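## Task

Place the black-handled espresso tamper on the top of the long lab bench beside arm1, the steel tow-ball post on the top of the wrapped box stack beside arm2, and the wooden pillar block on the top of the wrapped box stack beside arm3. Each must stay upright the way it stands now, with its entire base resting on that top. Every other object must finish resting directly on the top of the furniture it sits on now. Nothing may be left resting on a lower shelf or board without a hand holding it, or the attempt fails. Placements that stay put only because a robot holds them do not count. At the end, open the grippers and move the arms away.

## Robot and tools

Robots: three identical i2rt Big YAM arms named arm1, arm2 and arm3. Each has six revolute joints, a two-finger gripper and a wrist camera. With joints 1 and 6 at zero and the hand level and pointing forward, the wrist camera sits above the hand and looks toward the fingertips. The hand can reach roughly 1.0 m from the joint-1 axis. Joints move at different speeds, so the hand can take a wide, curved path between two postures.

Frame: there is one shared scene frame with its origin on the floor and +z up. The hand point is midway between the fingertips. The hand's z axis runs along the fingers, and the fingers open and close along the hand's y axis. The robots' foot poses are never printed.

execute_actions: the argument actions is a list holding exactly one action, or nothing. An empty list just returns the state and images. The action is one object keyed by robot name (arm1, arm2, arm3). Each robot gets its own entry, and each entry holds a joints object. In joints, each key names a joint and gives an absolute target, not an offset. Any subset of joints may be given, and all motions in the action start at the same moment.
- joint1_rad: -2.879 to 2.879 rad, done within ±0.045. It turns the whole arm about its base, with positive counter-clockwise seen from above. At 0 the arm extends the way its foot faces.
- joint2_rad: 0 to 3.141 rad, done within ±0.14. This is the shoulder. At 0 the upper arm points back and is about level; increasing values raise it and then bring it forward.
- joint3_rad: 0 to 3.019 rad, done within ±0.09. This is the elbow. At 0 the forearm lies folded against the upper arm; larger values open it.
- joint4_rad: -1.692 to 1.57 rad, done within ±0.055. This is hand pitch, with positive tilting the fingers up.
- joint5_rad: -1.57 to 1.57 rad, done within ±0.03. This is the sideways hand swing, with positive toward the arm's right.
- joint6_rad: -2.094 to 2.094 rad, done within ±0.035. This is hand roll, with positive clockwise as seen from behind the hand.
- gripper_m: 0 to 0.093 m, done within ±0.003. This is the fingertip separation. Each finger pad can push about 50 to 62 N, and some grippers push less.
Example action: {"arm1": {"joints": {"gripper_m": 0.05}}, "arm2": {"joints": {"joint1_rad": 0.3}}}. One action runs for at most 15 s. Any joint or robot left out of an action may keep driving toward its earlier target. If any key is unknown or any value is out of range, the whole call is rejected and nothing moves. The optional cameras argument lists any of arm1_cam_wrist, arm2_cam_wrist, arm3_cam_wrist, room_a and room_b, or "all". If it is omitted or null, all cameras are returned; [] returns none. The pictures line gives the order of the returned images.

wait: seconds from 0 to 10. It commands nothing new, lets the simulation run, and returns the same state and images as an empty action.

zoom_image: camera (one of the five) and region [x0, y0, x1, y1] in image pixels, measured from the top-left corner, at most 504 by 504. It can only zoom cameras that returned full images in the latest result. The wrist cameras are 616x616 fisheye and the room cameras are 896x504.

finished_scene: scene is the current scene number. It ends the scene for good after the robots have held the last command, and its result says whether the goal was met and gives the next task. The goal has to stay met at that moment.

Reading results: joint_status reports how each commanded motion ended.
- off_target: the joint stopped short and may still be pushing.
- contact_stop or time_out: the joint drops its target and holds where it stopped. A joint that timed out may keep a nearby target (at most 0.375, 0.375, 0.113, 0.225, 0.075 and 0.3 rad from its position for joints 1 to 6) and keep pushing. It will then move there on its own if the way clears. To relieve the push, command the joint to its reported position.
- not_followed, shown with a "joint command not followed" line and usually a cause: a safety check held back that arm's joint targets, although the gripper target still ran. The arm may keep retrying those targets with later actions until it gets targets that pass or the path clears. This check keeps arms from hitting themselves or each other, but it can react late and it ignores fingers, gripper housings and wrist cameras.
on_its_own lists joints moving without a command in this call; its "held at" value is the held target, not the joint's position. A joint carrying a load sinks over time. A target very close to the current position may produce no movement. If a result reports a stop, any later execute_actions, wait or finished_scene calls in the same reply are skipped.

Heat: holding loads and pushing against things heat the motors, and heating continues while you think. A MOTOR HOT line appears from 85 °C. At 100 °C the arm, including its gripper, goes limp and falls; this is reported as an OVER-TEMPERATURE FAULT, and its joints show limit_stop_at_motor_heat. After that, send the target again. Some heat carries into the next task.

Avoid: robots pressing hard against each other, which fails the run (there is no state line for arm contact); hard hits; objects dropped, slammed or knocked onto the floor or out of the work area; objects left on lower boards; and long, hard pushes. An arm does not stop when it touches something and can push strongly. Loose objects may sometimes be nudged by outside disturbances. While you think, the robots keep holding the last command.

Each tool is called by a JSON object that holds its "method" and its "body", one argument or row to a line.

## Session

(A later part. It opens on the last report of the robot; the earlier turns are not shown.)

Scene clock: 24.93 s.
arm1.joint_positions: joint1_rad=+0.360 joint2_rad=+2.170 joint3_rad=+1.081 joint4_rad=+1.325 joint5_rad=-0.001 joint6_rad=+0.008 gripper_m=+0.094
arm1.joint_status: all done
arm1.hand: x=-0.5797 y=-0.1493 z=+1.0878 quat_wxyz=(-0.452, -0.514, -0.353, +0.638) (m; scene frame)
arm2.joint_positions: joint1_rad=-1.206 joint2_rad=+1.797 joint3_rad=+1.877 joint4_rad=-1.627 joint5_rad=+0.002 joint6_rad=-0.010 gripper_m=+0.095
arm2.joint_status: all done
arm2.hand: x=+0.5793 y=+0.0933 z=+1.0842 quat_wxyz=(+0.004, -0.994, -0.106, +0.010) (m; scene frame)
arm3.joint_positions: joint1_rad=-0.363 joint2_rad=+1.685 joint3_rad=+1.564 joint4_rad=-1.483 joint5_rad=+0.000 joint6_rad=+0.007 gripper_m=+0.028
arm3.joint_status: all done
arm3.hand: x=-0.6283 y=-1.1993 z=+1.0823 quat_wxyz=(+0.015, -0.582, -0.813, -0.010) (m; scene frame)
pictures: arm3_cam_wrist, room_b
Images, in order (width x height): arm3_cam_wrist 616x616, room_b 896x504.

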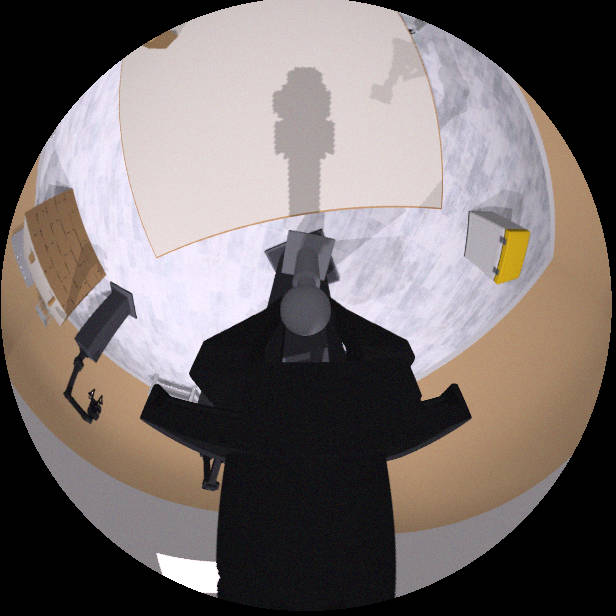

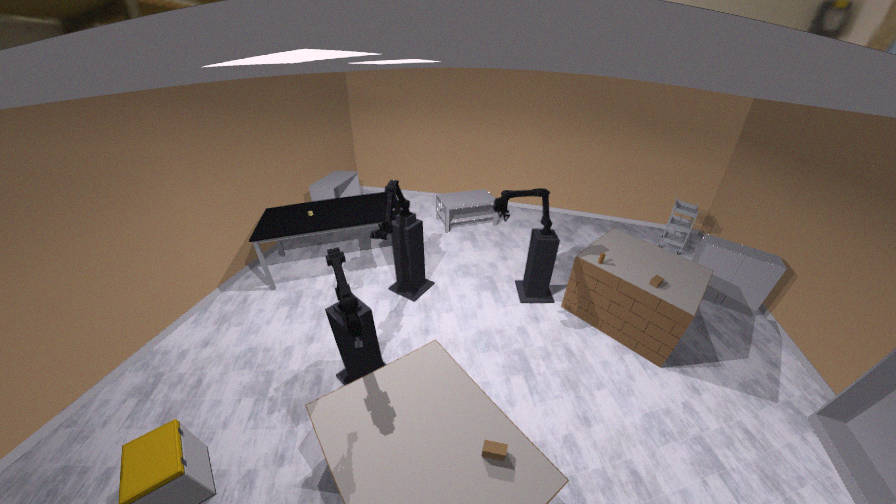

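{"method": "execute_actions", "body": {
  "actions": [
    {"arm1":{"joints":{"joint2_rad":2.215}},"arm3":{"joints":{"joint1_rad":2.09,"joint2_rad":1.62}}}
  ],
  "cameras": ["arm1_cam_wrist","arm3_cam_wrist","room_b"]
}}

Scene clock: 27.60 s.
arm1.joint_positions: joint1_rad=+0.360 joint2_rad=+2.188 joint3_rad=+1.081 joint4_rad=+1.327 joint5_rad=-0.001 joint6_rad=+0.008 gripper_m=+0.094
arm1.joint_status: all done
arm1.hand: x=-0.5795 y=-0.1489 z=+1.0764 quat_wxyz=(-0.449, -0.519, -0.357, +0.634) (m; scene frame)
arm2.joint_positions: joint1_rad=-1.206 joint2_rad=+1.797 joint3_rad=+1.877 joint4_rad=-1.627 joint5_rad=+0.002 joint6_rad=-0.010 gripper_m=+0.095
arm2.joint_status: not commanded
arm2.hand: x=+0.5793 y=+0.0933 z=+1.0842 quat_wxyz=(+0.004, -0.994, -0.106, +0.010) (m; scene frame)
arm3.joint_positions: joint1_rad=+2.095 joint2_rad=+1.653 joint3_rad=+1.564 joint4_rad=-1.483 joint5_rad=-0.002 joint6_rad=+0.006 gripper_m=+0.028
arm3.joint_status: all done
arm3.hand: x=-0.6223 y=-0.2531 z=+1.1008 quat_wxyz=(+0.001, +0.571, -0.821, -0.003) (m; scene frame)
pictures: arm1_cam_wrist, arm3_cam_wrist, room_b
Images, in order (width x height): arm1_cam_wrist 616x616, arm3_cam_wrist 616x616, room_b 896x504.

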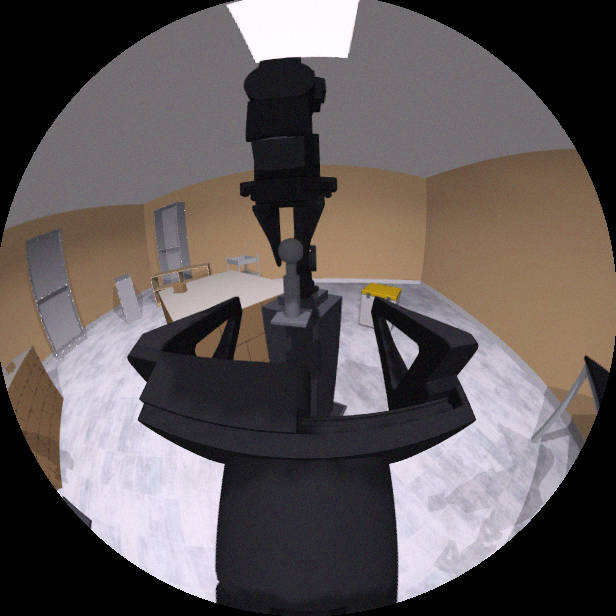

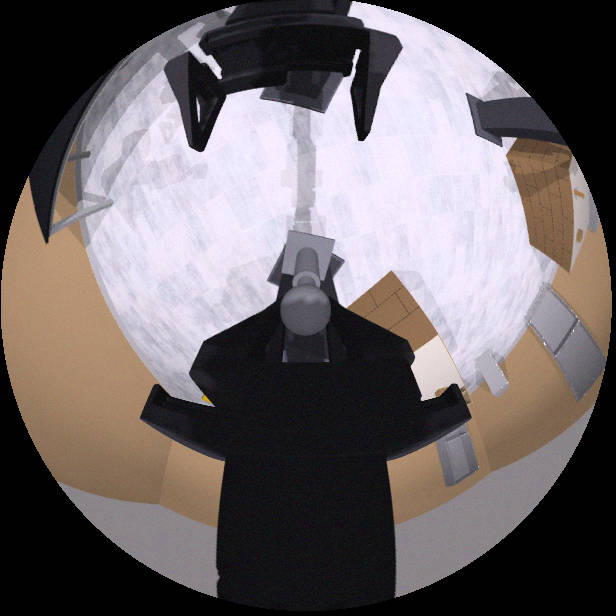

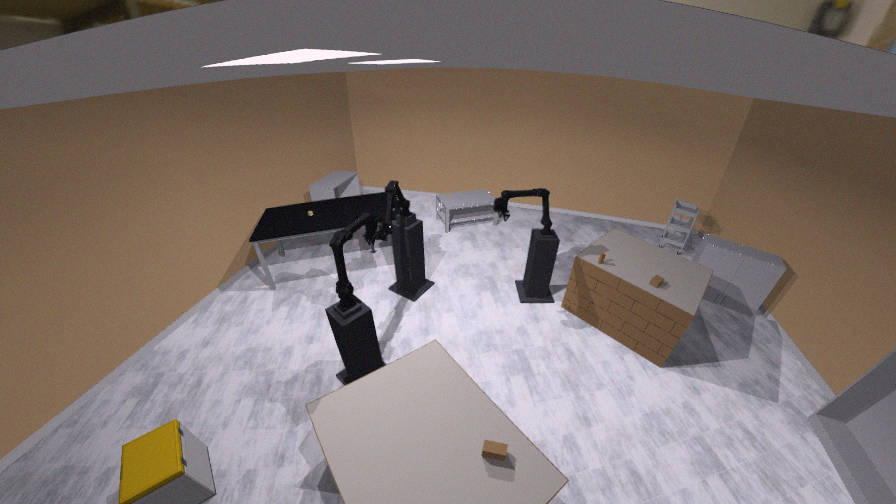

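{"method": "zoom_image", "body": {
  "camera": "arm1_cam_wrist",
  "region": [220, 190, 390, 340]
}}

Region (220, 190, 390, 340) of arm1_cam_wrist's 616x616 image, scaled by 2.965, with more detail than that image has; it fills the top 445 rows of this view, and the rest is white.

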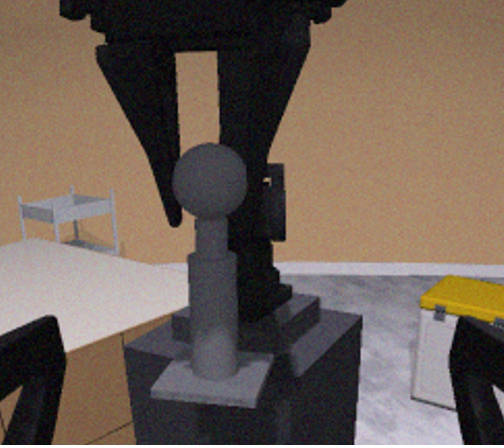

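{"method": "execute_actions", "body": {
  "actions": [
    {"arm1":{"joints":{"joint1_rad":0.39,"joint2_rad":2.37,"joint3_rad":1.355,"joint4_rad":1.195,"gripper_m":0.07}}}
  ],
  "cameras": ["arm1_cam_wrist","arm3_cam_wrist"]
}}

Scene clock: 29.30 s.
arm1.joint_positions: joint1_rad=+0.384 joint2_rad=+2.365 joint3_rad=+1.329 joint4_rad=+1.209 joint5_rad=-0.001 joint6_rad=+0.008 gripper_m=+0.070
arm1.joint_status: all done
arm1.hand: x=-0.5857 y=-0.2193 z=+1.0247 quat_wxyz=(-0.448, -0.530, -0.373, +0.616) (m; scene frame)
arm2.joint_positions: joint1_rad=-1.206 joint2_rad=+1.797 joint3_rad=+1.877 joint4_rad=-1.627 joint5_rad=+0.002 joint6_rad=-0.010 gripper_m=+0.095
arm2.joint_status: not commanded
arm2.hand: x=+0.5793 y=+0.0933 z=+1.0842 quat_wxyz=(+0.004, -0.994, -0.106, +0.010) (m; scene frame)
arm3.joint_positions: joint1_rad=+2.095 joint2_rad=+1.653 joint3_rad=+1.564 joint4_rad=-1.483 joint5_rad=-0.002 joint6_rad=+0.006 gripper_m=+0.028
arm3.joint_status: not commanded
arm3.hand: x=-0.6223 y=-0.2531 z=+1.1008 quat_wxyz=(+0.001, +0.571, -0.821, -0.003) (m; scene frame)
pictures: arm1_cam_wrist, arm3_cam_wrist
Images, in order (width x height): arm1_cam_wrist 616x616, arm3_cam_wrist 616x616.

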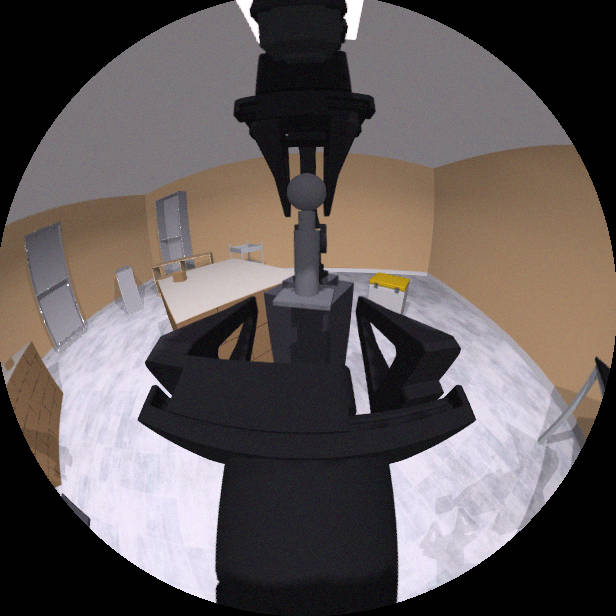

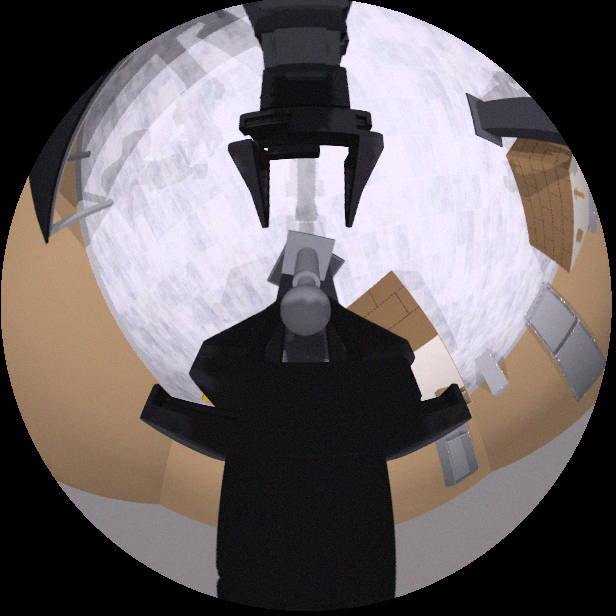

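{"method": "execute_actions", "body": {
  "actions": [
    {"arm1":{"joints":{"joint2_rad":2.41,"joint3_rad":1.52,"joint4_rad":1.092}}}
  ],
  "cameras": ["arm1_cam_wrist","arm3_cam_wrist"]
}}

Scene clock: 30.67 s.
arm1.joint_positions: joint1_rad=+0.384 joint2_rad=+2.387 joint3_rad=+1.496 joint4_rad=+1.109 joint5_rad=-0.001 joint6_rad=+0.008 gripper_m=+0.070
arm1.joint_status: all done
arm1.hand: x=-0.6016 y=-0.2651 z=+1.0588 quat_wxyz=(-0.456, -0.516, -0.363, +0.628) (m; scene frame)
arm2.joint_positions: joint1_rad=-1.206 joint2_rad=+1.797 joint3_rad=+1.877 joint4_rad=-1.627 joint5_rad=+0.002 joint6_rad=-0.010 gripper_m=+0.095
arm2.joint_status: not commanded
arm2.hand: x=+0.5793 y=+0.0933 z=+1.0842 quat_wxyz=(+0.004, -0.994, -0.106, +0.010) (m; scene frame)
arm3.joint_positions: joint1_rad=+2.095 joint2_rad=+1.653 joint3_rad=+1.564 joint4_rad=-1.483 joint5_rad=-0.002 joint6_rad=+0.006 gripper_m=+0.028
arm3.joint_status: not commanded
arm3.hand: x=-0.6223 y=-0.2531 z=+1.1008 quat_wxyz=(+0.001, +0.571, -0.821, -0.003) (m; scene frame)
pictures: arm1_cam_wrist, arm3_cam_wrist
Images, in order (width x height): arm1_cam_wrist 616x616, arm3_cam_wrist 616x616.

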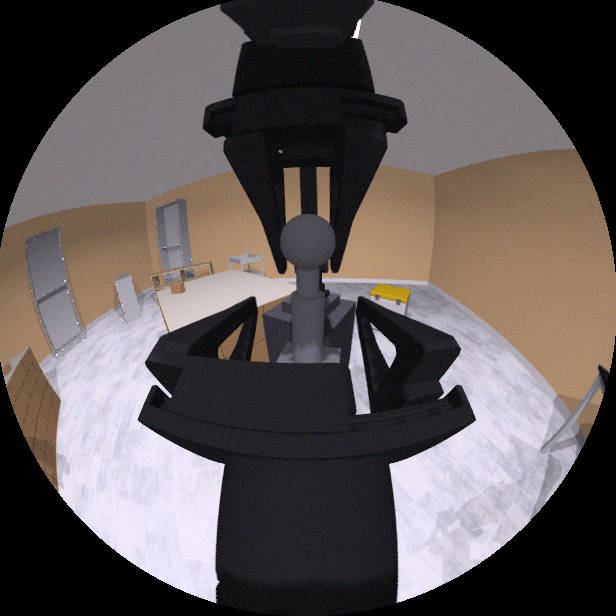

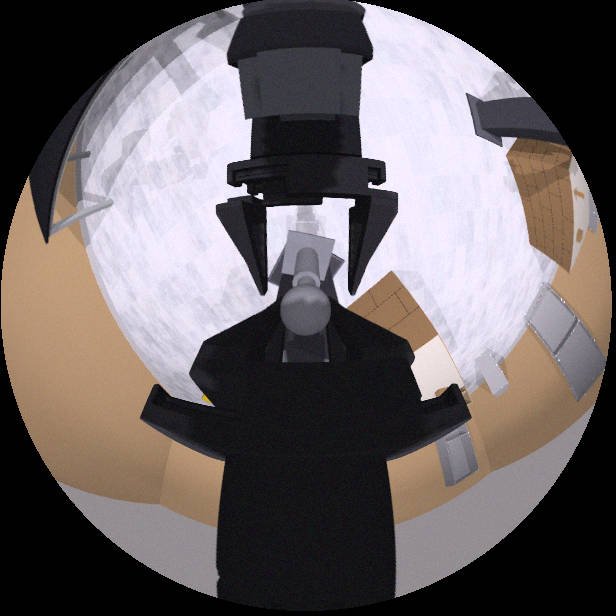

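{"method": "execute_actions", "body": {
  "actions": [
    {"arm1":{"joints":{"joint4_rad":1.045,"gripper_m":0.035}}}
  ],
  "cameras": ["arm1_cam_wrist","arm3_cam_wrist"]
}}

Scene clock: 31.57 s.
arm1.joint_positions: joint1_rad=+0.384 joint2_rad=+2.387 joint3_rad=+1.496 joint4_rad=+1.070 joint5_rad=-0.001 joint6_rad=+0.007 gripper_m=+0.035
arm1.joint_status: all done
arm1.hand: x=-0.6021 y=-0.2668 z=+1.0492 quat_wxyz=(-0.448, -0.529, -0.372, +0.617) (m; scene frame)
arm2.joint_positions: joint1_rad=-1.206 joint2_rad=+1.797 joint3_rad=+1.877 joint4_rad=-1.627 joint5_rad=+0.002 joint6_rad=-0.010 gripper_m=+0.095
arm2.joint_status: not commanded
arm2.hand: x=+0.5793 y=+0.0933 z=+1.0842 quat_wxyz=(+0.004, -0.994, -0.106, +0.010) (m; scene frame)
arm3.joint_positions: joint1_rad=+2.095 joint2_rad=+1.653 joint3_rad=+1.564 joint4_rad=-1.483 joint5_rad=-0.003 joint6_rad=+0.006 gripper_m=+0.028
arm3.joint_status: not commanded
arm3.hand: x=-0.6224 y=-0.2531 z=+1.1008 quat_wxyz=(+0.001, +0.571, -0.821, -0.003) (m; scene frame)
pictures: arm1_cam_wrist, arm3_cam_wrist
Images, in order (width x height): arm1_cam_wrist 616x616, arm3_cam_wrist 616x616.

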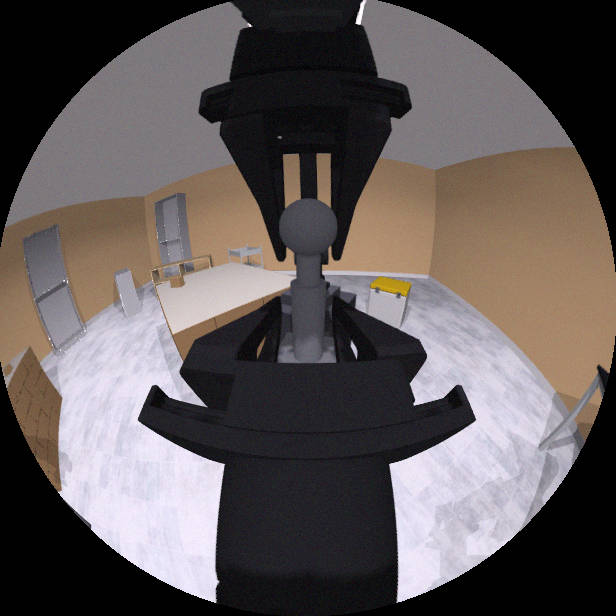

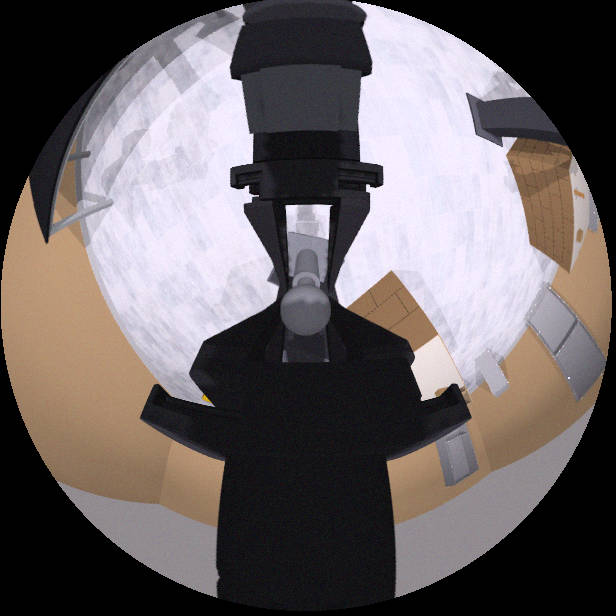

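{"method": "execute_actions", "body": {
  "actions": [
    {"arm1":{"joints":{"gripper_m":0.005}}}
  ],
  "cameras": ["arm1_cam_wrist"]
}}

Scene clock: 32.17 s.
arm1.joint_positions: joint1_rad=+0.388 joint2_rad=+2.387 joint3_rad=+1.498 joint4_rad=+1.066 joint5_rad=-0.005 joint6_rad=-0.001 gripper_m=+0.019
arm1.joint_status: gripper_m off_target (ended at +0.019, target +0.005)
arm1.hand: x=-0.5985 y=-0.2688 z=+1.0494 quat_wxyz=(-0.448, -0.526, -0.377, +0.617) (m; scene frame)
arm2.joint_positions: joint1_rad=-1.206 joint2_rad=+1.797 joint3_rad=+1.877 joint4_rad=-1.627 joint5_rad=+0.002 joint6_rad=-0.010 gripper_m=+0.095
arm2.joint_status: not commanded
arm2.hand: x=+0.5793 y=+0.0933 z=+1.0842 quat_wxyz=(+0.004, -0.994, -0.106, +0.010) (m; scene frame)
arm3.joint_positions: joint1_rad=+2.093 joint2_rad=+1.653 joint3_rad=+1.564 joint4_rad=-1.482 joint5_rad=+0.002 joint6_rad=+0.008 gripper_m=+0.028
arm3.joint_status: not commanded
arm3.hand: x=-0.6206 y=-0.2535 z=+1.1006 quat_wxyz=(+0.000, +0.570, -0.822, -0.001) (m; scene frame)
pictures: arm1_cam_wrist
Images, in order (width x height): arm1_cam_wrist 616x616.

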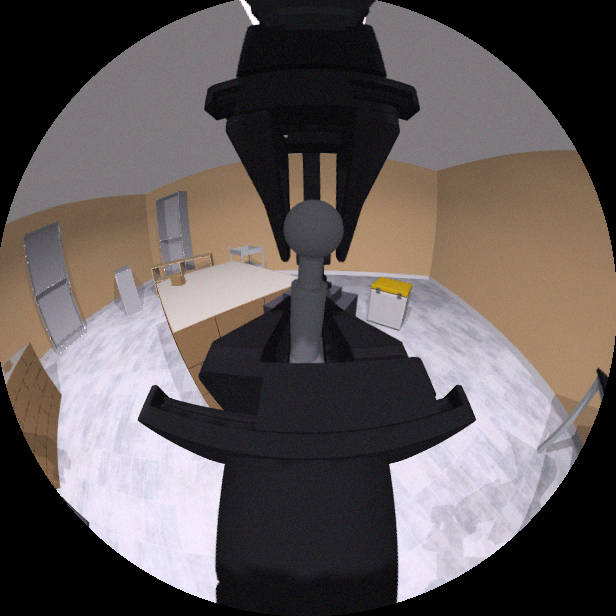

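{"method": "execute_actions", "body": {
  "actions": [
    {"arm3":{"joints":{"gripper_m":0.08}}}
  ],
  "cameras": []
}}

{"method": "execute_actions", "body": {
  "actions": [
    {"arm3":{"joints":{"joint2_rad":1.3,"joint4_rad":-1.69}},"arm2":{"joints":{"joint1_rad":-1.617,"joint2_rad":1.5,"joint4_rad":-1.69}}}
  ],
  "cameras": ["arm1_cam_wrist","room_b"]
}}

Scene clock: 33.10 s.
arm1.joint_positions: joint1_rad=+0.388 joint2_rad=+2.410 joint3_rad=+1.498 joint4_rad=+1.047 joint5_rad=-0.002 joint6_rad=-0.001 gripper_m=+0.019
arm1.joint_status: not commanded
arm1.hand: x=-0.5985 y=-0.2680 z=+1.0271 quat_wxyz=(-0.439, -0.539, -0.385, +0.607) (m; scene frame)
arm2.joint_positions: joint1_rad=-1.206 joint2_rad=+1.797 joint3_rad=+1.877 joint4_rad=-1.627 joint5_rad=+0.002 joint6_rad=-0.010 gripper_m=+0.095
arm2.joint_status: not commanded
arm2.hand: x=+0.5793 y=+0.0933 z=+1.0842 quat_wxyz=(+0.004, -0.994, -0.106, +0.010) (m; scene frame)
arm3.joint_positions: joint1_rad=+2.093 joint2_rad=+1.635 joint3_rad=+1.564 joint4_rad=-1.482 joint5_rad=+0.002 joint6_rad=+0.008 gripper_m=+0.080
arm3.joint_status: all done
arm3.hand: x=-0.6212 y=-0.2552 z=+1.1094 quat_wxyz=(-0.008, +0.570, -0.822, -0.006) (m; scene frame)
pictures: none
No camera images: the call's "cameras" was empty. Leave "cameras" out to get every camera's image.

Scene clock: 34.50 s.
arm1.joint_positions: joint1_rad=+0.388 joint2_rad=+2.410 joint3_rad=+1.498 joint4_rad=+1.047 joint5_rad=-0.002 joint6_rad=-0.001 gripper_m=+0.019
arm1.joint_status: not commanded
arm1.hand: x=-0.5985 y=-0.2680 z=+1.0271 quat_wxyz=(-0.439, -0.539, -0.385, +0.607) (m; scene frame)
arm2.joint_positions: joint1_rad=-1.627 joint2_rad=+1.499 joint3_rad=+1.877 joint4_rad=-1.680 joint5_rad=+0.003 joint6_rad=-0.010 gripper_m=+0.095
arm2.joint_status: all done
arm2.hand: x=+0.6565 y=+0.3095 z=+1.2343 quat_wxyz=(+0.021, -0.986, +0.104, +0.132) (m; scene frame)
arm3.joint_positions: joint1_rad=+2.093 joint2_rad=+1.311 joint3_rad=+1.564 joint4_rad=-1.684 joint5_rad=+0.002 joint6_rad=+0.008 gripper_m=+0.080
arm3.joint_status: all done
arm3.hand: x=-0.6569 y=-0.3543 z=+1.2439 quat_wxyz=(-0.057, +0.568, -0.820, -0.041) (m; scene frame)
pictures: arm1_cam_wrist, room_b
Images, in order (width x height): arm1_cam_wrist 616x616, room_b 896x504.

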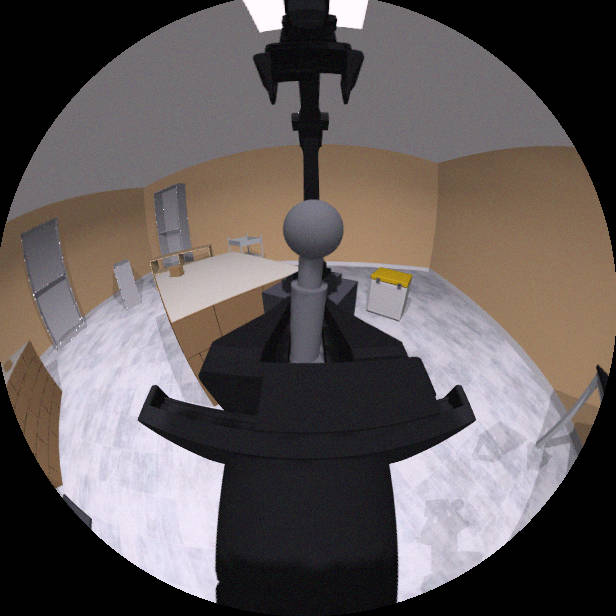

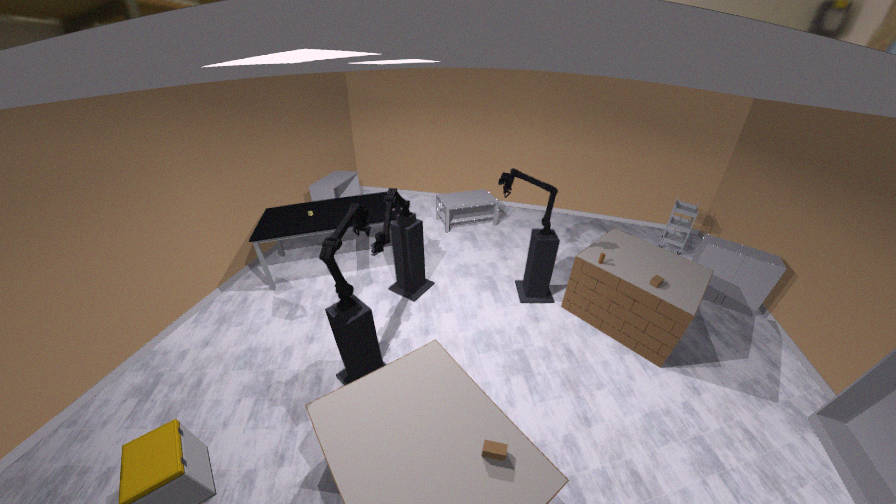

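{"method": "execute_actions", "body": {
  "actions": [
    {"arm1":{"joints":{"joint1_rad":2.09,"joint2_rad":2.76,"joint3_rad":1.955,"joint4_rad":1.012,"joint6_rad":-0.05}},"arm2":{"joints":{"joint2_rad":1.96,"joint3_rad":2.06,"joint4_rad":-1.63}}}
  ],
  "cameras": ["arm1_cam_wrist","arm2_cam_wrist","room_b"]
}}

Scene clock: 37.57 s.
arm1.joint_positions: joint1_rad=+2.082 joint2_rad=+2.777 joint3_rad=+1.942 joint4_rad=+1.002 joint5_rad=+0.001 joint6_rad=-0.046 gripper_m=+0.019
arm1.joint_status: all done
arm1.hand: x=+0.5469 y=+0.3359 z=+0.9410 quat_wxyz=(-0.761, -0.055, -0.640, +0.091) (m; scene frame)
arm2.joint_positions: joint1_rad=-1.627 joint2_rad=+1.978 joint3_rad=+2.029 joint4_rad=-1.640 joint5_rad=+0.003 joint6_rad=-0.010 gripper_m=+0.095
arm2.joint_status: all done
arm2.hand: x=+0.5313 y=+0.3392 z=+1.0426 quat_wxyz=(+0.005, -0.994, +0.105, -0.009) (m; scene frame)
arm3.joint_positions: joint1_rad=+2.093 joint2_rad=+1.311 joint3_rad=+1.564 joint4_rad=-1.684 joint5_rad=+0.002 joint6_rad=+0.008 gripper_m=+0.080
arm3.joint_status: not commanded
arm3.hand: x=-0.6569 y=-0.3543 z=+1.2439 quat_wxyz=(-0.057, +0.568, -0.820, -0.041) (m; scene frame)
pictures: arm1_cam_wrist, arm2_cam_wrist, room_b
Images, in order (width x height): arm1_cam_wrist 616x616, arm2_cam_wrist 616x616, room_b 896x504.

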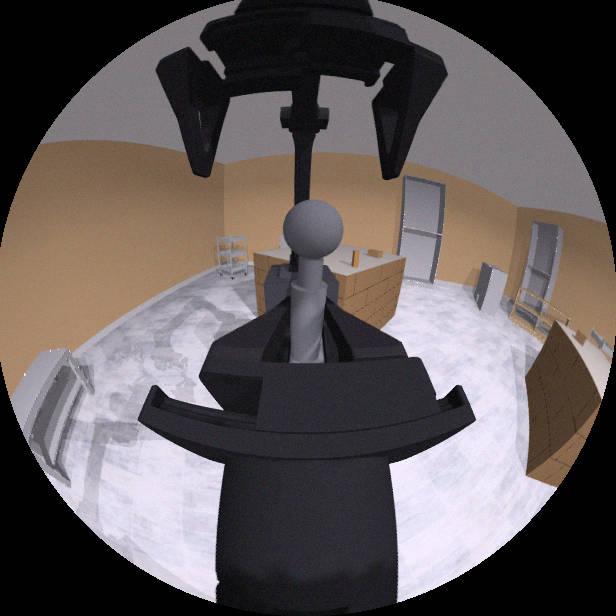

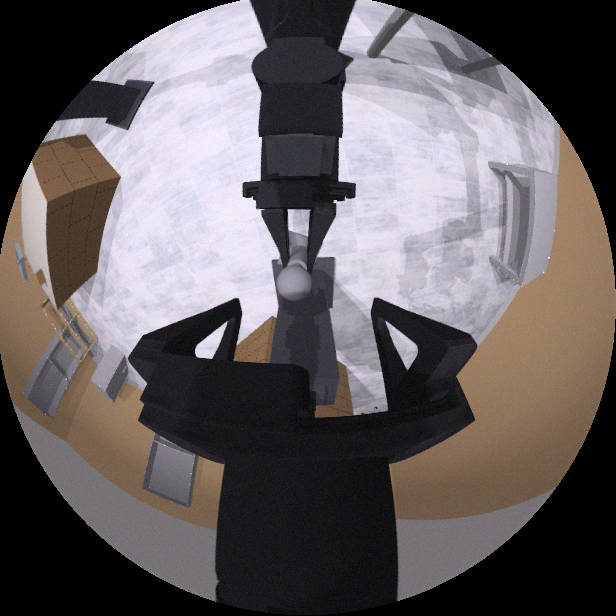

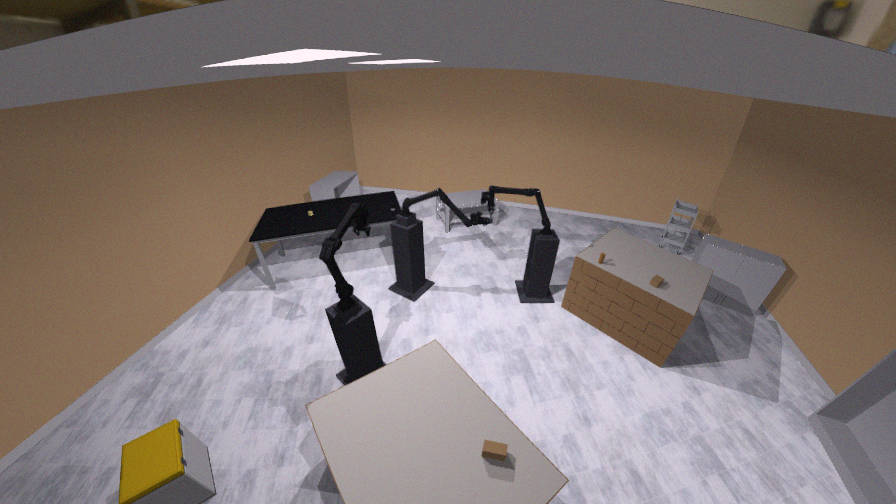

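{"method": "execute_actions", "body": {
  "actions": [
    {"arm2":{"joints":{"joint1_rad":-1.6,"joint2_rad":1.945,"joint3_rad":1.868,"joint4_rad":-1.467,"gripper_m":0.065}}}
  ],
  "cameras": ["arm1_cam_wrist","arm2_cam_wrist"]
}}

Scene clock: 39.10 s.
arm1.joint_positions: joint1_rad=+2.082 joint2_rad=+2.777 joint3_rad=+1.942 joint4_rad=+1.002 joint5_rad=+0.001 joint6_rad=-0.046 gripper_m=+0.019
arm1.joint_status: not commanded
arm1.hand: x=+0.5469 y=+0.3359 z=+0.9410 quat_wxyz=(-0.761, -0.055, -0.640, +0.091) (m; scene frame)
arm2.joint_positions: joint1_rad=-1.608 joint2_rad=+1.956 joint3_rad=+1.866 joint4_rad=-1.481 joint5_rad=+0.003 joint6_rad=-0.010 gripper_m=+0.065
arm2.joint_status: all done
arm2.hand: x=+0.5328 y=+0.3277 z=+0.9932 quat_wxyz=(+0.006, -0.995, +0.096, -0.001) (m; scene frame)
arm3.joint_positions: joint1_rad=+2.093 joint2_rad=+1.311 joint3_rad=+1.564 joint4_rad=-1.684 joint5_rad=+0.002 joint6_rad=+0.008 gripper_m=+0.080
arm3.joint_status: not commanded
arm3.hand: x=-0.6569 y=-0.3543 z=+1.2439 quat_wxyz=(-0.057, +0.568, -0.820, -0.041) (m; scene frame)
pictures: arm1_cam_wrist, arm2_cam_wrist
Images, in order (width x height): arm1_cam_wrist 616x616, arm2_cam_wrist 616x616.

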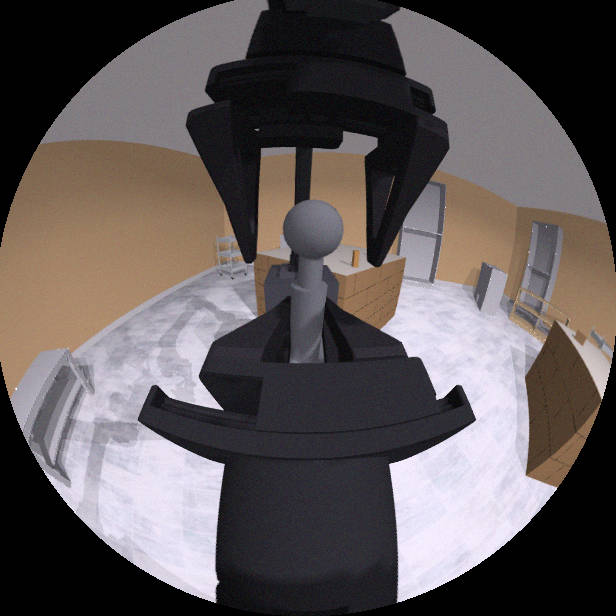

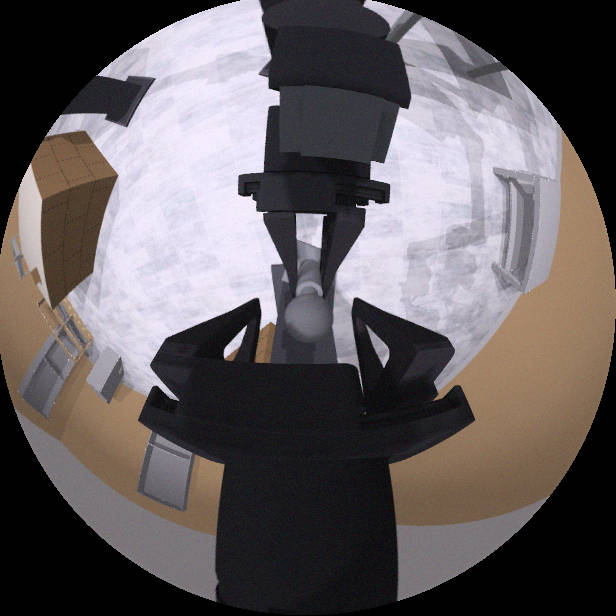

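Well aligned. Close arm2.

{"method": "execute_actions", "body": {
  "actions": [
    {"arm2":{"joints":{"gripper_m":0.015}}}
  ],
  "cameras": ["arm1_cam_wrist"]
}}

Scene clock: 39.87 s.
arm1.joint_positions: joint1_rad=+2.082 joint2_rad=+2.777 joint3_rad=+1.942 joint4_rad=+1.002 joint5_rad=+0.003 joint6_rad=-0.046 gripper_m=+0.019
arm1.joint_status: not commanded
arm1.hand: x=+0.5468 y=+0.3356 z=+0.9410 quat_wxyz=(-0.761, -0.056, -0.640, +0.092) (m; scene frame)
arm2.joint_positions: joint1_rad=-1.608 joint2_rad=+1.956 joint3_rad=+1.866 joint4_rad=-1.481 joint5_rad=+0.003 joint6_rad=-0.008 gripper_m=+0.028
arm2.joint_status: gripper_m off_target (ended at +0.028, target +0.015)
arm2.hand: x=+0.5327 y=+0.3278 z=+0.9932 quat_wxyz=(+0.006, -0.995, +0.096, +0.000) (m; scene frame)
arm3.joint_positions: joint1_rad=+2.093 joint2_rad=+1.311 joint3_rad=+1.564 joint4_rad=-1.684 joint5_rad=+0.002 joint6_rad=+0.008 gripper_m=+0.080
arm3.joint_status: not commanded
arm3.hand: x=-0.6569 y=-0.3543 z=+1.2439 quat_wxyz=(-0.057, +0.568, -0.820, -0.041) (m; scene frame)
pictures: arm1_cam_wrist
Images, in order (width x height): arm1_cam_wrist 616x616.

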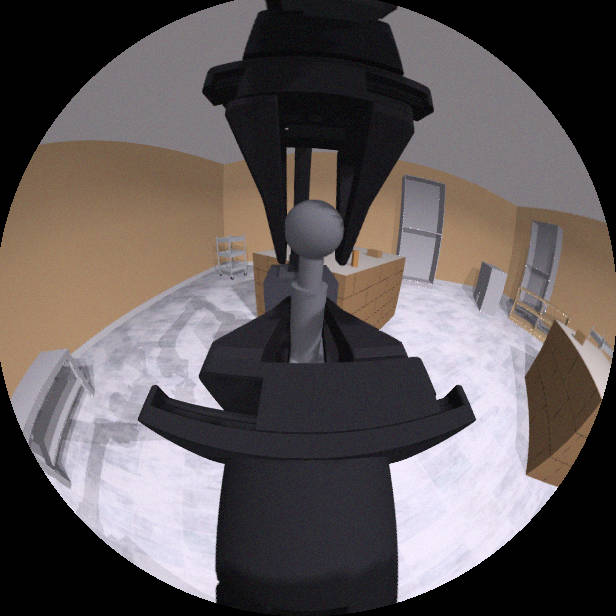

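{"method": "execute_actions", "body": {
  "actions": [
    {"arm1":{"joints":{"joint2_rad":2.785,"joint3_rad":1.942,"joint4_rad":1.0,"gripper_m":0.093}},"arm2":{"joints":{"joint2_rad":1.93}}}
  ],
  "cameras": ["arm1_cam_wrist"]
}}

Scene clock: 40.80 s.
arm1.joint_positions: joint1_rad=+2.082 joint2_rad=+2.777 joint3_rad=+1.939 joint4_rad=+1.002 joint5_rad=+0.003 joint6_rad=-0.046 gripper_m=+0.093
arm1.joint_status: all done
arm1.hand: x=+0.5463 y=+0.3361 z=+0.9397 quat_wxyz=(-0.760, -0.055, -0.641, +0.091) (m; scene frame)
arm2.joint_positions: joint1_rad=-1.608 joint2_rad=+1.956 joint3_rad=+1.864 joint4_rad=-1.479 joint5_rad=+0.003 joint6_rad=-0.008 gripper_m=+0.028
arm2.joint_status: all done
arm2.hand: x=+0.5328 y=+0.3277 z=+0.9924 quat_wxyz=(+0.006, -0.995, +0.096, -0.001) (m; scene frame)
arm3.joint_positions: joint1_rad=+2.093 joint2_rad=+1.311 joint3_rad=+1.564 joint4_rad=-1.684 joint5_rad=+0.002 joint6_rad=+0.008 gripper_m=+0.080
arm3.joint_status: not commanded
arm3.hand: x=-0.6569 y=-0.3543 z=+1.2439 quat_wxyz=(-0.057, +0.568, -0.820, -0.041) (m; scene frame)
pictures: arm1_cam_wrist
Images, in order (width x height): arm1_cam_wrist 616x616.

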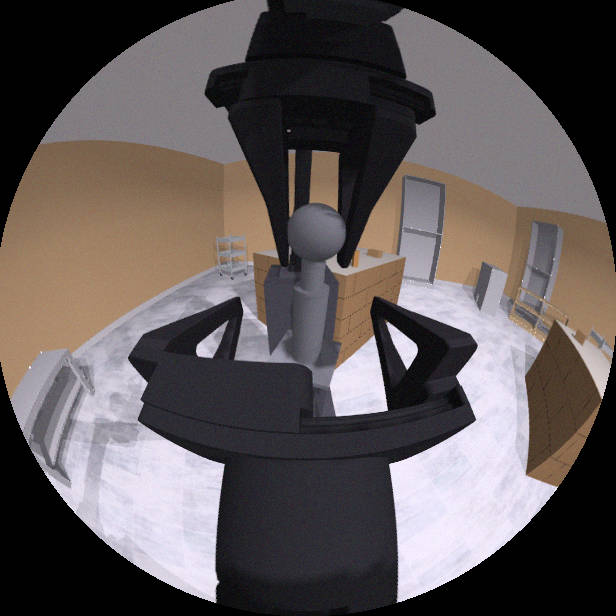

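{"method": "execute_actions", "body": {
  "actions": [
    {"arm1":{"joints":{"joint3_rad":1.6,"joint6_rad":0.0}},"arm2":{"joints":{"joint2_rad":1.78,"joint4_rad":-1.64}}}
  ],
  "cameras": ["arm1_cam_wrist"]
}}

Scene clock: 42.30 s.
arm1.joint_positions: joint1_rad=+2.082 joint2_rad=+2.776 joint3_rad=+1.594 joint4_rad=+1.002 joint5_rad=+0.003 joint6_rad=-0.008 gripper_m=+0.093
arm1.joint_status: all done
arm1.hand: x=+0.4387 y=+0.3598 z=+0.7851 quat_wxyz=(-0.641, -0.078, -0.761, +0.064) (m; scene frame)
arm2.joint_positions: joint1_rad=-1.608 joint2_rad=+1.787 joint3_rad=+1.851 joint4_rad=-1.629 joint5_rad=+0.003 joint6_rad=-0.008 gripper_m=+0.028
arm2.joint_status: all done
arm2.hand: x=+0.5870 y=+0.3158 z=+1.0815 quat_wxyz=(+0.006, -0.995, +0.096, +0.002) (m; scene frame)
arm3.joint_positions: joint1_rad=+2.093 joint2_rad=+1.311 joint3_rad=+1.564 joint4_rad=-1.684 joint5_rad=+0.002 joint6_rad=+0.008 gripper_m=+0.080
arm3.joint_status: not commanded
arm3.hand: x=-0.6569 y=-0.3543 z=+1.2439 quat_wxyz=(-0.057, +0.568, -0.820, -0.041) (m; scene frame)
pictures: arm1_cam_wrist
Images, in order (width x height): arm1_cam_wrist 616x616.

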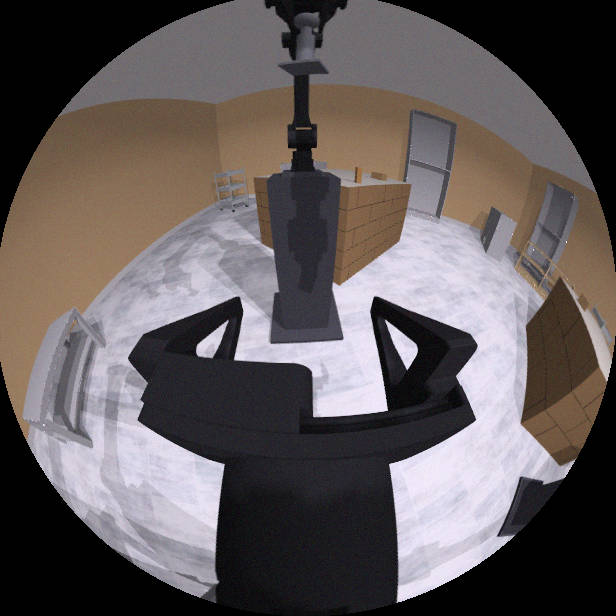

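{"method": "execute_actions", "body": {
  "actions": [
    {"arm1":{"joints":{"joint2_rad":2.63,"joint3_rad":1.47,"joint4_rad":1.37}},"arm2":{"joints":{"joint1_rad":1.25,"joint2_rad":2.015,"joint3_rad":1.96,"joint4_rad":-1.44}}}
  ],
  "cameras": ["arm2_cam_wrist","room_a"]
}}

Scene clock: 45.40 s.
arm1.joint_positions: joint1_rad=+2.082 joint2_rad=+2.619 joint3_rad=+1.465 joint4_rad=+1.347 joint5_rad=+0.003 joint6_rad=-0.008 gripper_m=+0.093
arm1.joint_status: all done
arm1.hand: x=+0.4306 y=+0.3597 z=+0.9390 quat_wxyz=(-0.771, -0.066, -0.629, +0.078) (m; scene frame)
arm2.joint_positions: joint1_rad=+1.256 joint2_rad=+2.066 joint3_rad=+1.908 joint4_rad=-1.432 joint5_rad=-0.002 joint6_rad=-0.008 gripper_m=+0.028
arm2.joint_status: all done
arm2.hand: x=+1.6909 y=-0.0858 z=+0.9410 quat_wxyz=(+0.009, -0.233, -0.972, -0.008) (m; scene frame)
arm3.joint_positions: joint1_rad=+2.093 joint2_rad=+1.311 joint3_rad=+1.564 joint4_rad=-1.684 joint5_rad=+0.002 joint6_rad=+0.008 gripper_m=+0.080
arm3.joint_status: not commanded
arm3.hand: x=-0.6569 y=-0.3543 z=+1.2439 quat_wxyz=(-0.057, +0.568, -0.820, -0.041) (m; scene frame)
pictures: arm2_cam_wrist, room_a
Images, in order (width x height): arm2_cam_wrist 616x616, room_a 896x504.

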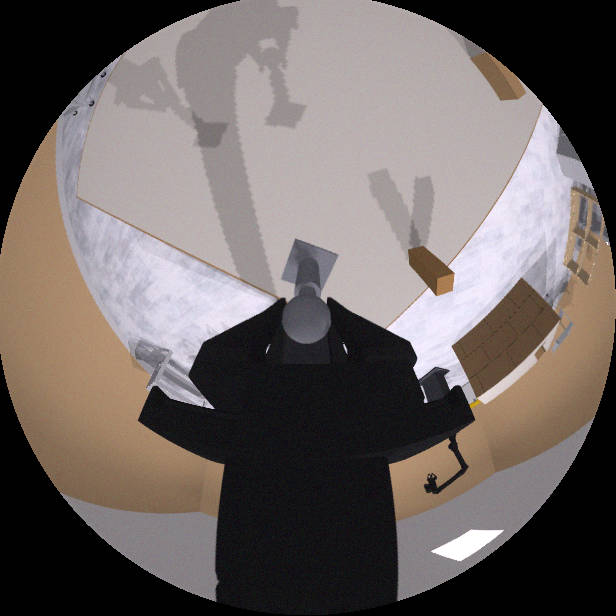

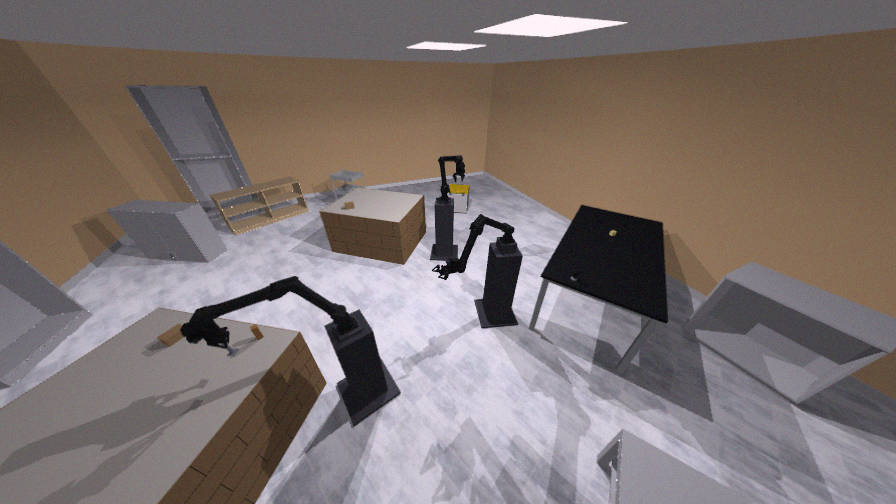

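{"method": "execute_actions", "body": {
  "actions": [
    {"arm2":{"joints":{"joint2_rad":2.14,"joint3_rad":1.76,"joint4_rad":-1.125}}}
  ],
  "cameras": ["arm2_cam_wrist","room_a"]
}}

{"method": "zoom_image", "body": {
  "camera": "room_a",
  "region": [150, 300, 300, 420]
}}

Scene clock: 49.07 s.
arm1.joint_positions: joint1_rad=+2.082 joint2_rad=+2.619 joint3_rad=+1.465 joint4_rad=+1.347 joint5_rad=+0.003 joint6_rad=-0.008 gripper_m=+0.093
arm1.joint_status: not commanded
arm1.hand: x=+0.4306 y=+0.3597 z=+0.9390 quat_wxyz=(-0.771, -0.066, -0.629, +0.078) (m; scene frame)
arm2.joint_positions: joint1_rad=+1.256 joint2_rad=+2.186 joint3_rad=+1.737 joint4_rad=-1.137 joint5_rad=-0.002 joint6_rad=-0.008 gripper_m=+0.028
arm2.joint_status: all done
arm2.hand: x=+1.6928 y=-0.0854 z=+0.8043 quat_wxyz=(+0.007, -0.233, -0.973, -0.007) (m; scene frame)
arm3.joint_positions: joint1_rad=+2.093 joint2_rad=+1.311 joint3_rad=+1.564 joint4_rad=-1.684 joint5_rad=+0.002 joint6_rad=+0.008 gripper_m=+0.080
arm3.joint_status: not commanded
arm3.hand: x=-0.6569 y=-0.3543 z=+1.2439 quat_wxyz=(-0.057, +0.568, -0.820, -0.041) (m; scene frame)
pictures: arm2_cam_wrist, room_a
Images, in order (width x height): arm2_cam_wrist 616x616, room_a 896x504.

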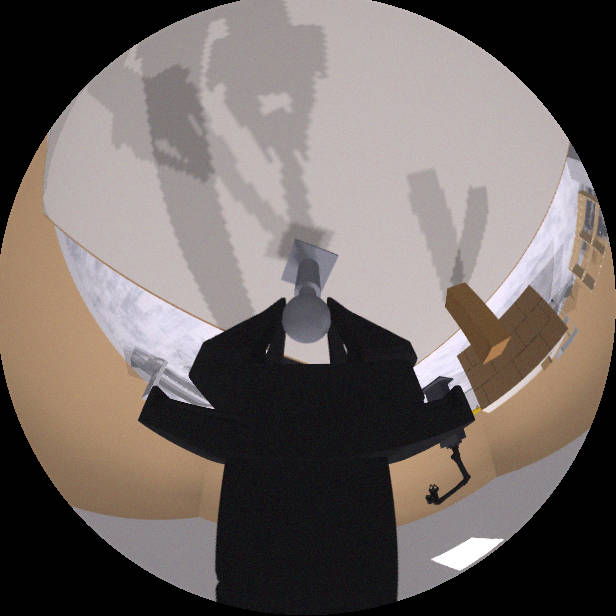

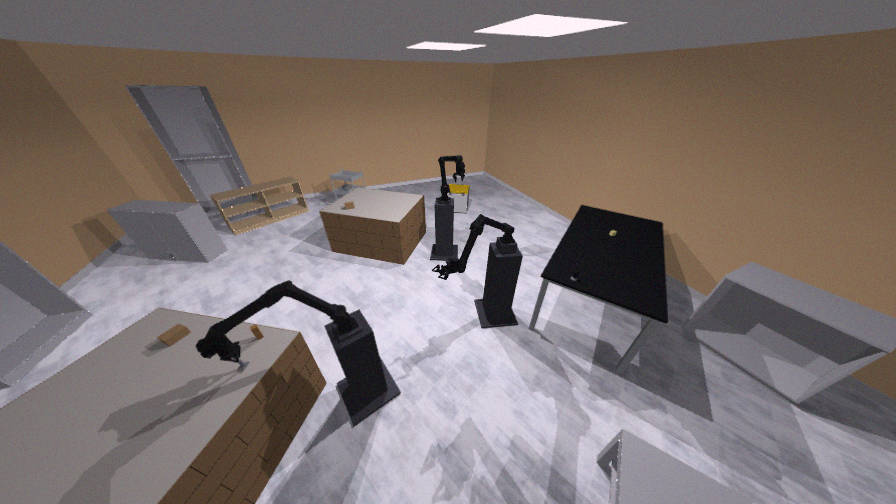

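Region (150, 300, 300, 420) of room_a's 896x504 image, scaled by 3.360, with more detail than that image has; it fills the top 403 rows of this view, and the rest is white.

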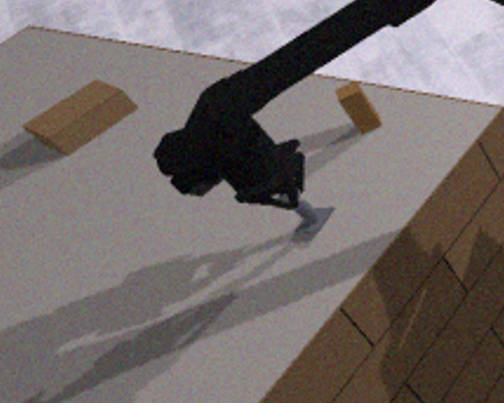

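{"method": "execute_actions", "body": {
  "actions": [
    {"arm2":{"joints":{"joint3_rad":1.725,"joint4_rad":-1.085}}}
  ],
  "cameras": ["arm2_cam_wrist"]
}}

{"method": "zoom_image", "body": {
  "camera": "arm2_cam_wrist",
  "region": [240, 200, 380, 340]
}}

Scene clock: 49.97 s.
arm1.joint_positions: joint1_rad=+2.082 joint2_rad=+2.619 joint3_rad=+1.465 joint4_rad=+1.347 joint5_rad=+0.003 joint6_rad=-0.008 gripper_m=+0.093
arm1.joint_status: not commanded
arm1.hand: x=+0.4306 y=+0.3597 z=+0.9390 quat_wxyz=(-0.771, -0.066, -0.629, +0.078) (m; scene frame)
arm2.joint_positions: joint1_rad=+1.256 joint2_rad=+2.186 joint3_rad=+1.721 joint4_rad=-1.100 joint5_rad=-0.002 joint6_rad=-0.008 gripper_m=+0.028
arm2.joint_status: all done
arm2.hand: x=+1.6953 y=-0.0867 z=+0.7990 quat_wxyz=(-0.003, -0.233, -0.973, -0.005) (m; scene frame)
arm3.joint_positions: joint1_rad=+2.093 joint2_rad=+1.311 joint3_rad=+1.564 joint4_rad=-1.684 joint5_rad=+0.002 joint6_rad=+0.008 gripper_m=+0.080
arm3.joint_status: not commanded
arm3.hand: x=-0.6569 y=-0.3543 z=+1.2439 quat_wxyz=(-0.057, +0.568, -0.820, -0.041) (m; scene frame)
pictures: arm2_cam_wrist
Images, in order (width x height): arm2_cam_wrist 616x616.

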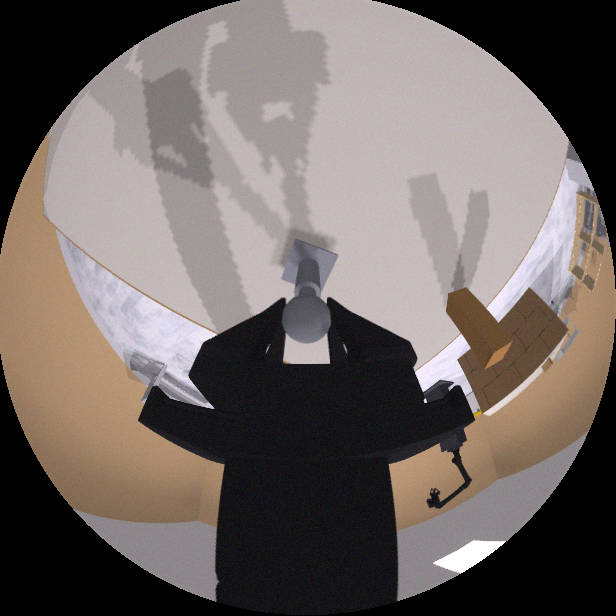

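Region (240, 200, 380, 340) of arm2_cam_wrist's 616x616 image, scaled by 3.600, with more detail than that image has.

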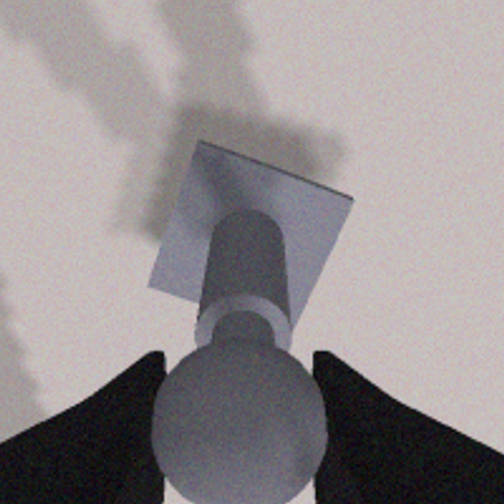

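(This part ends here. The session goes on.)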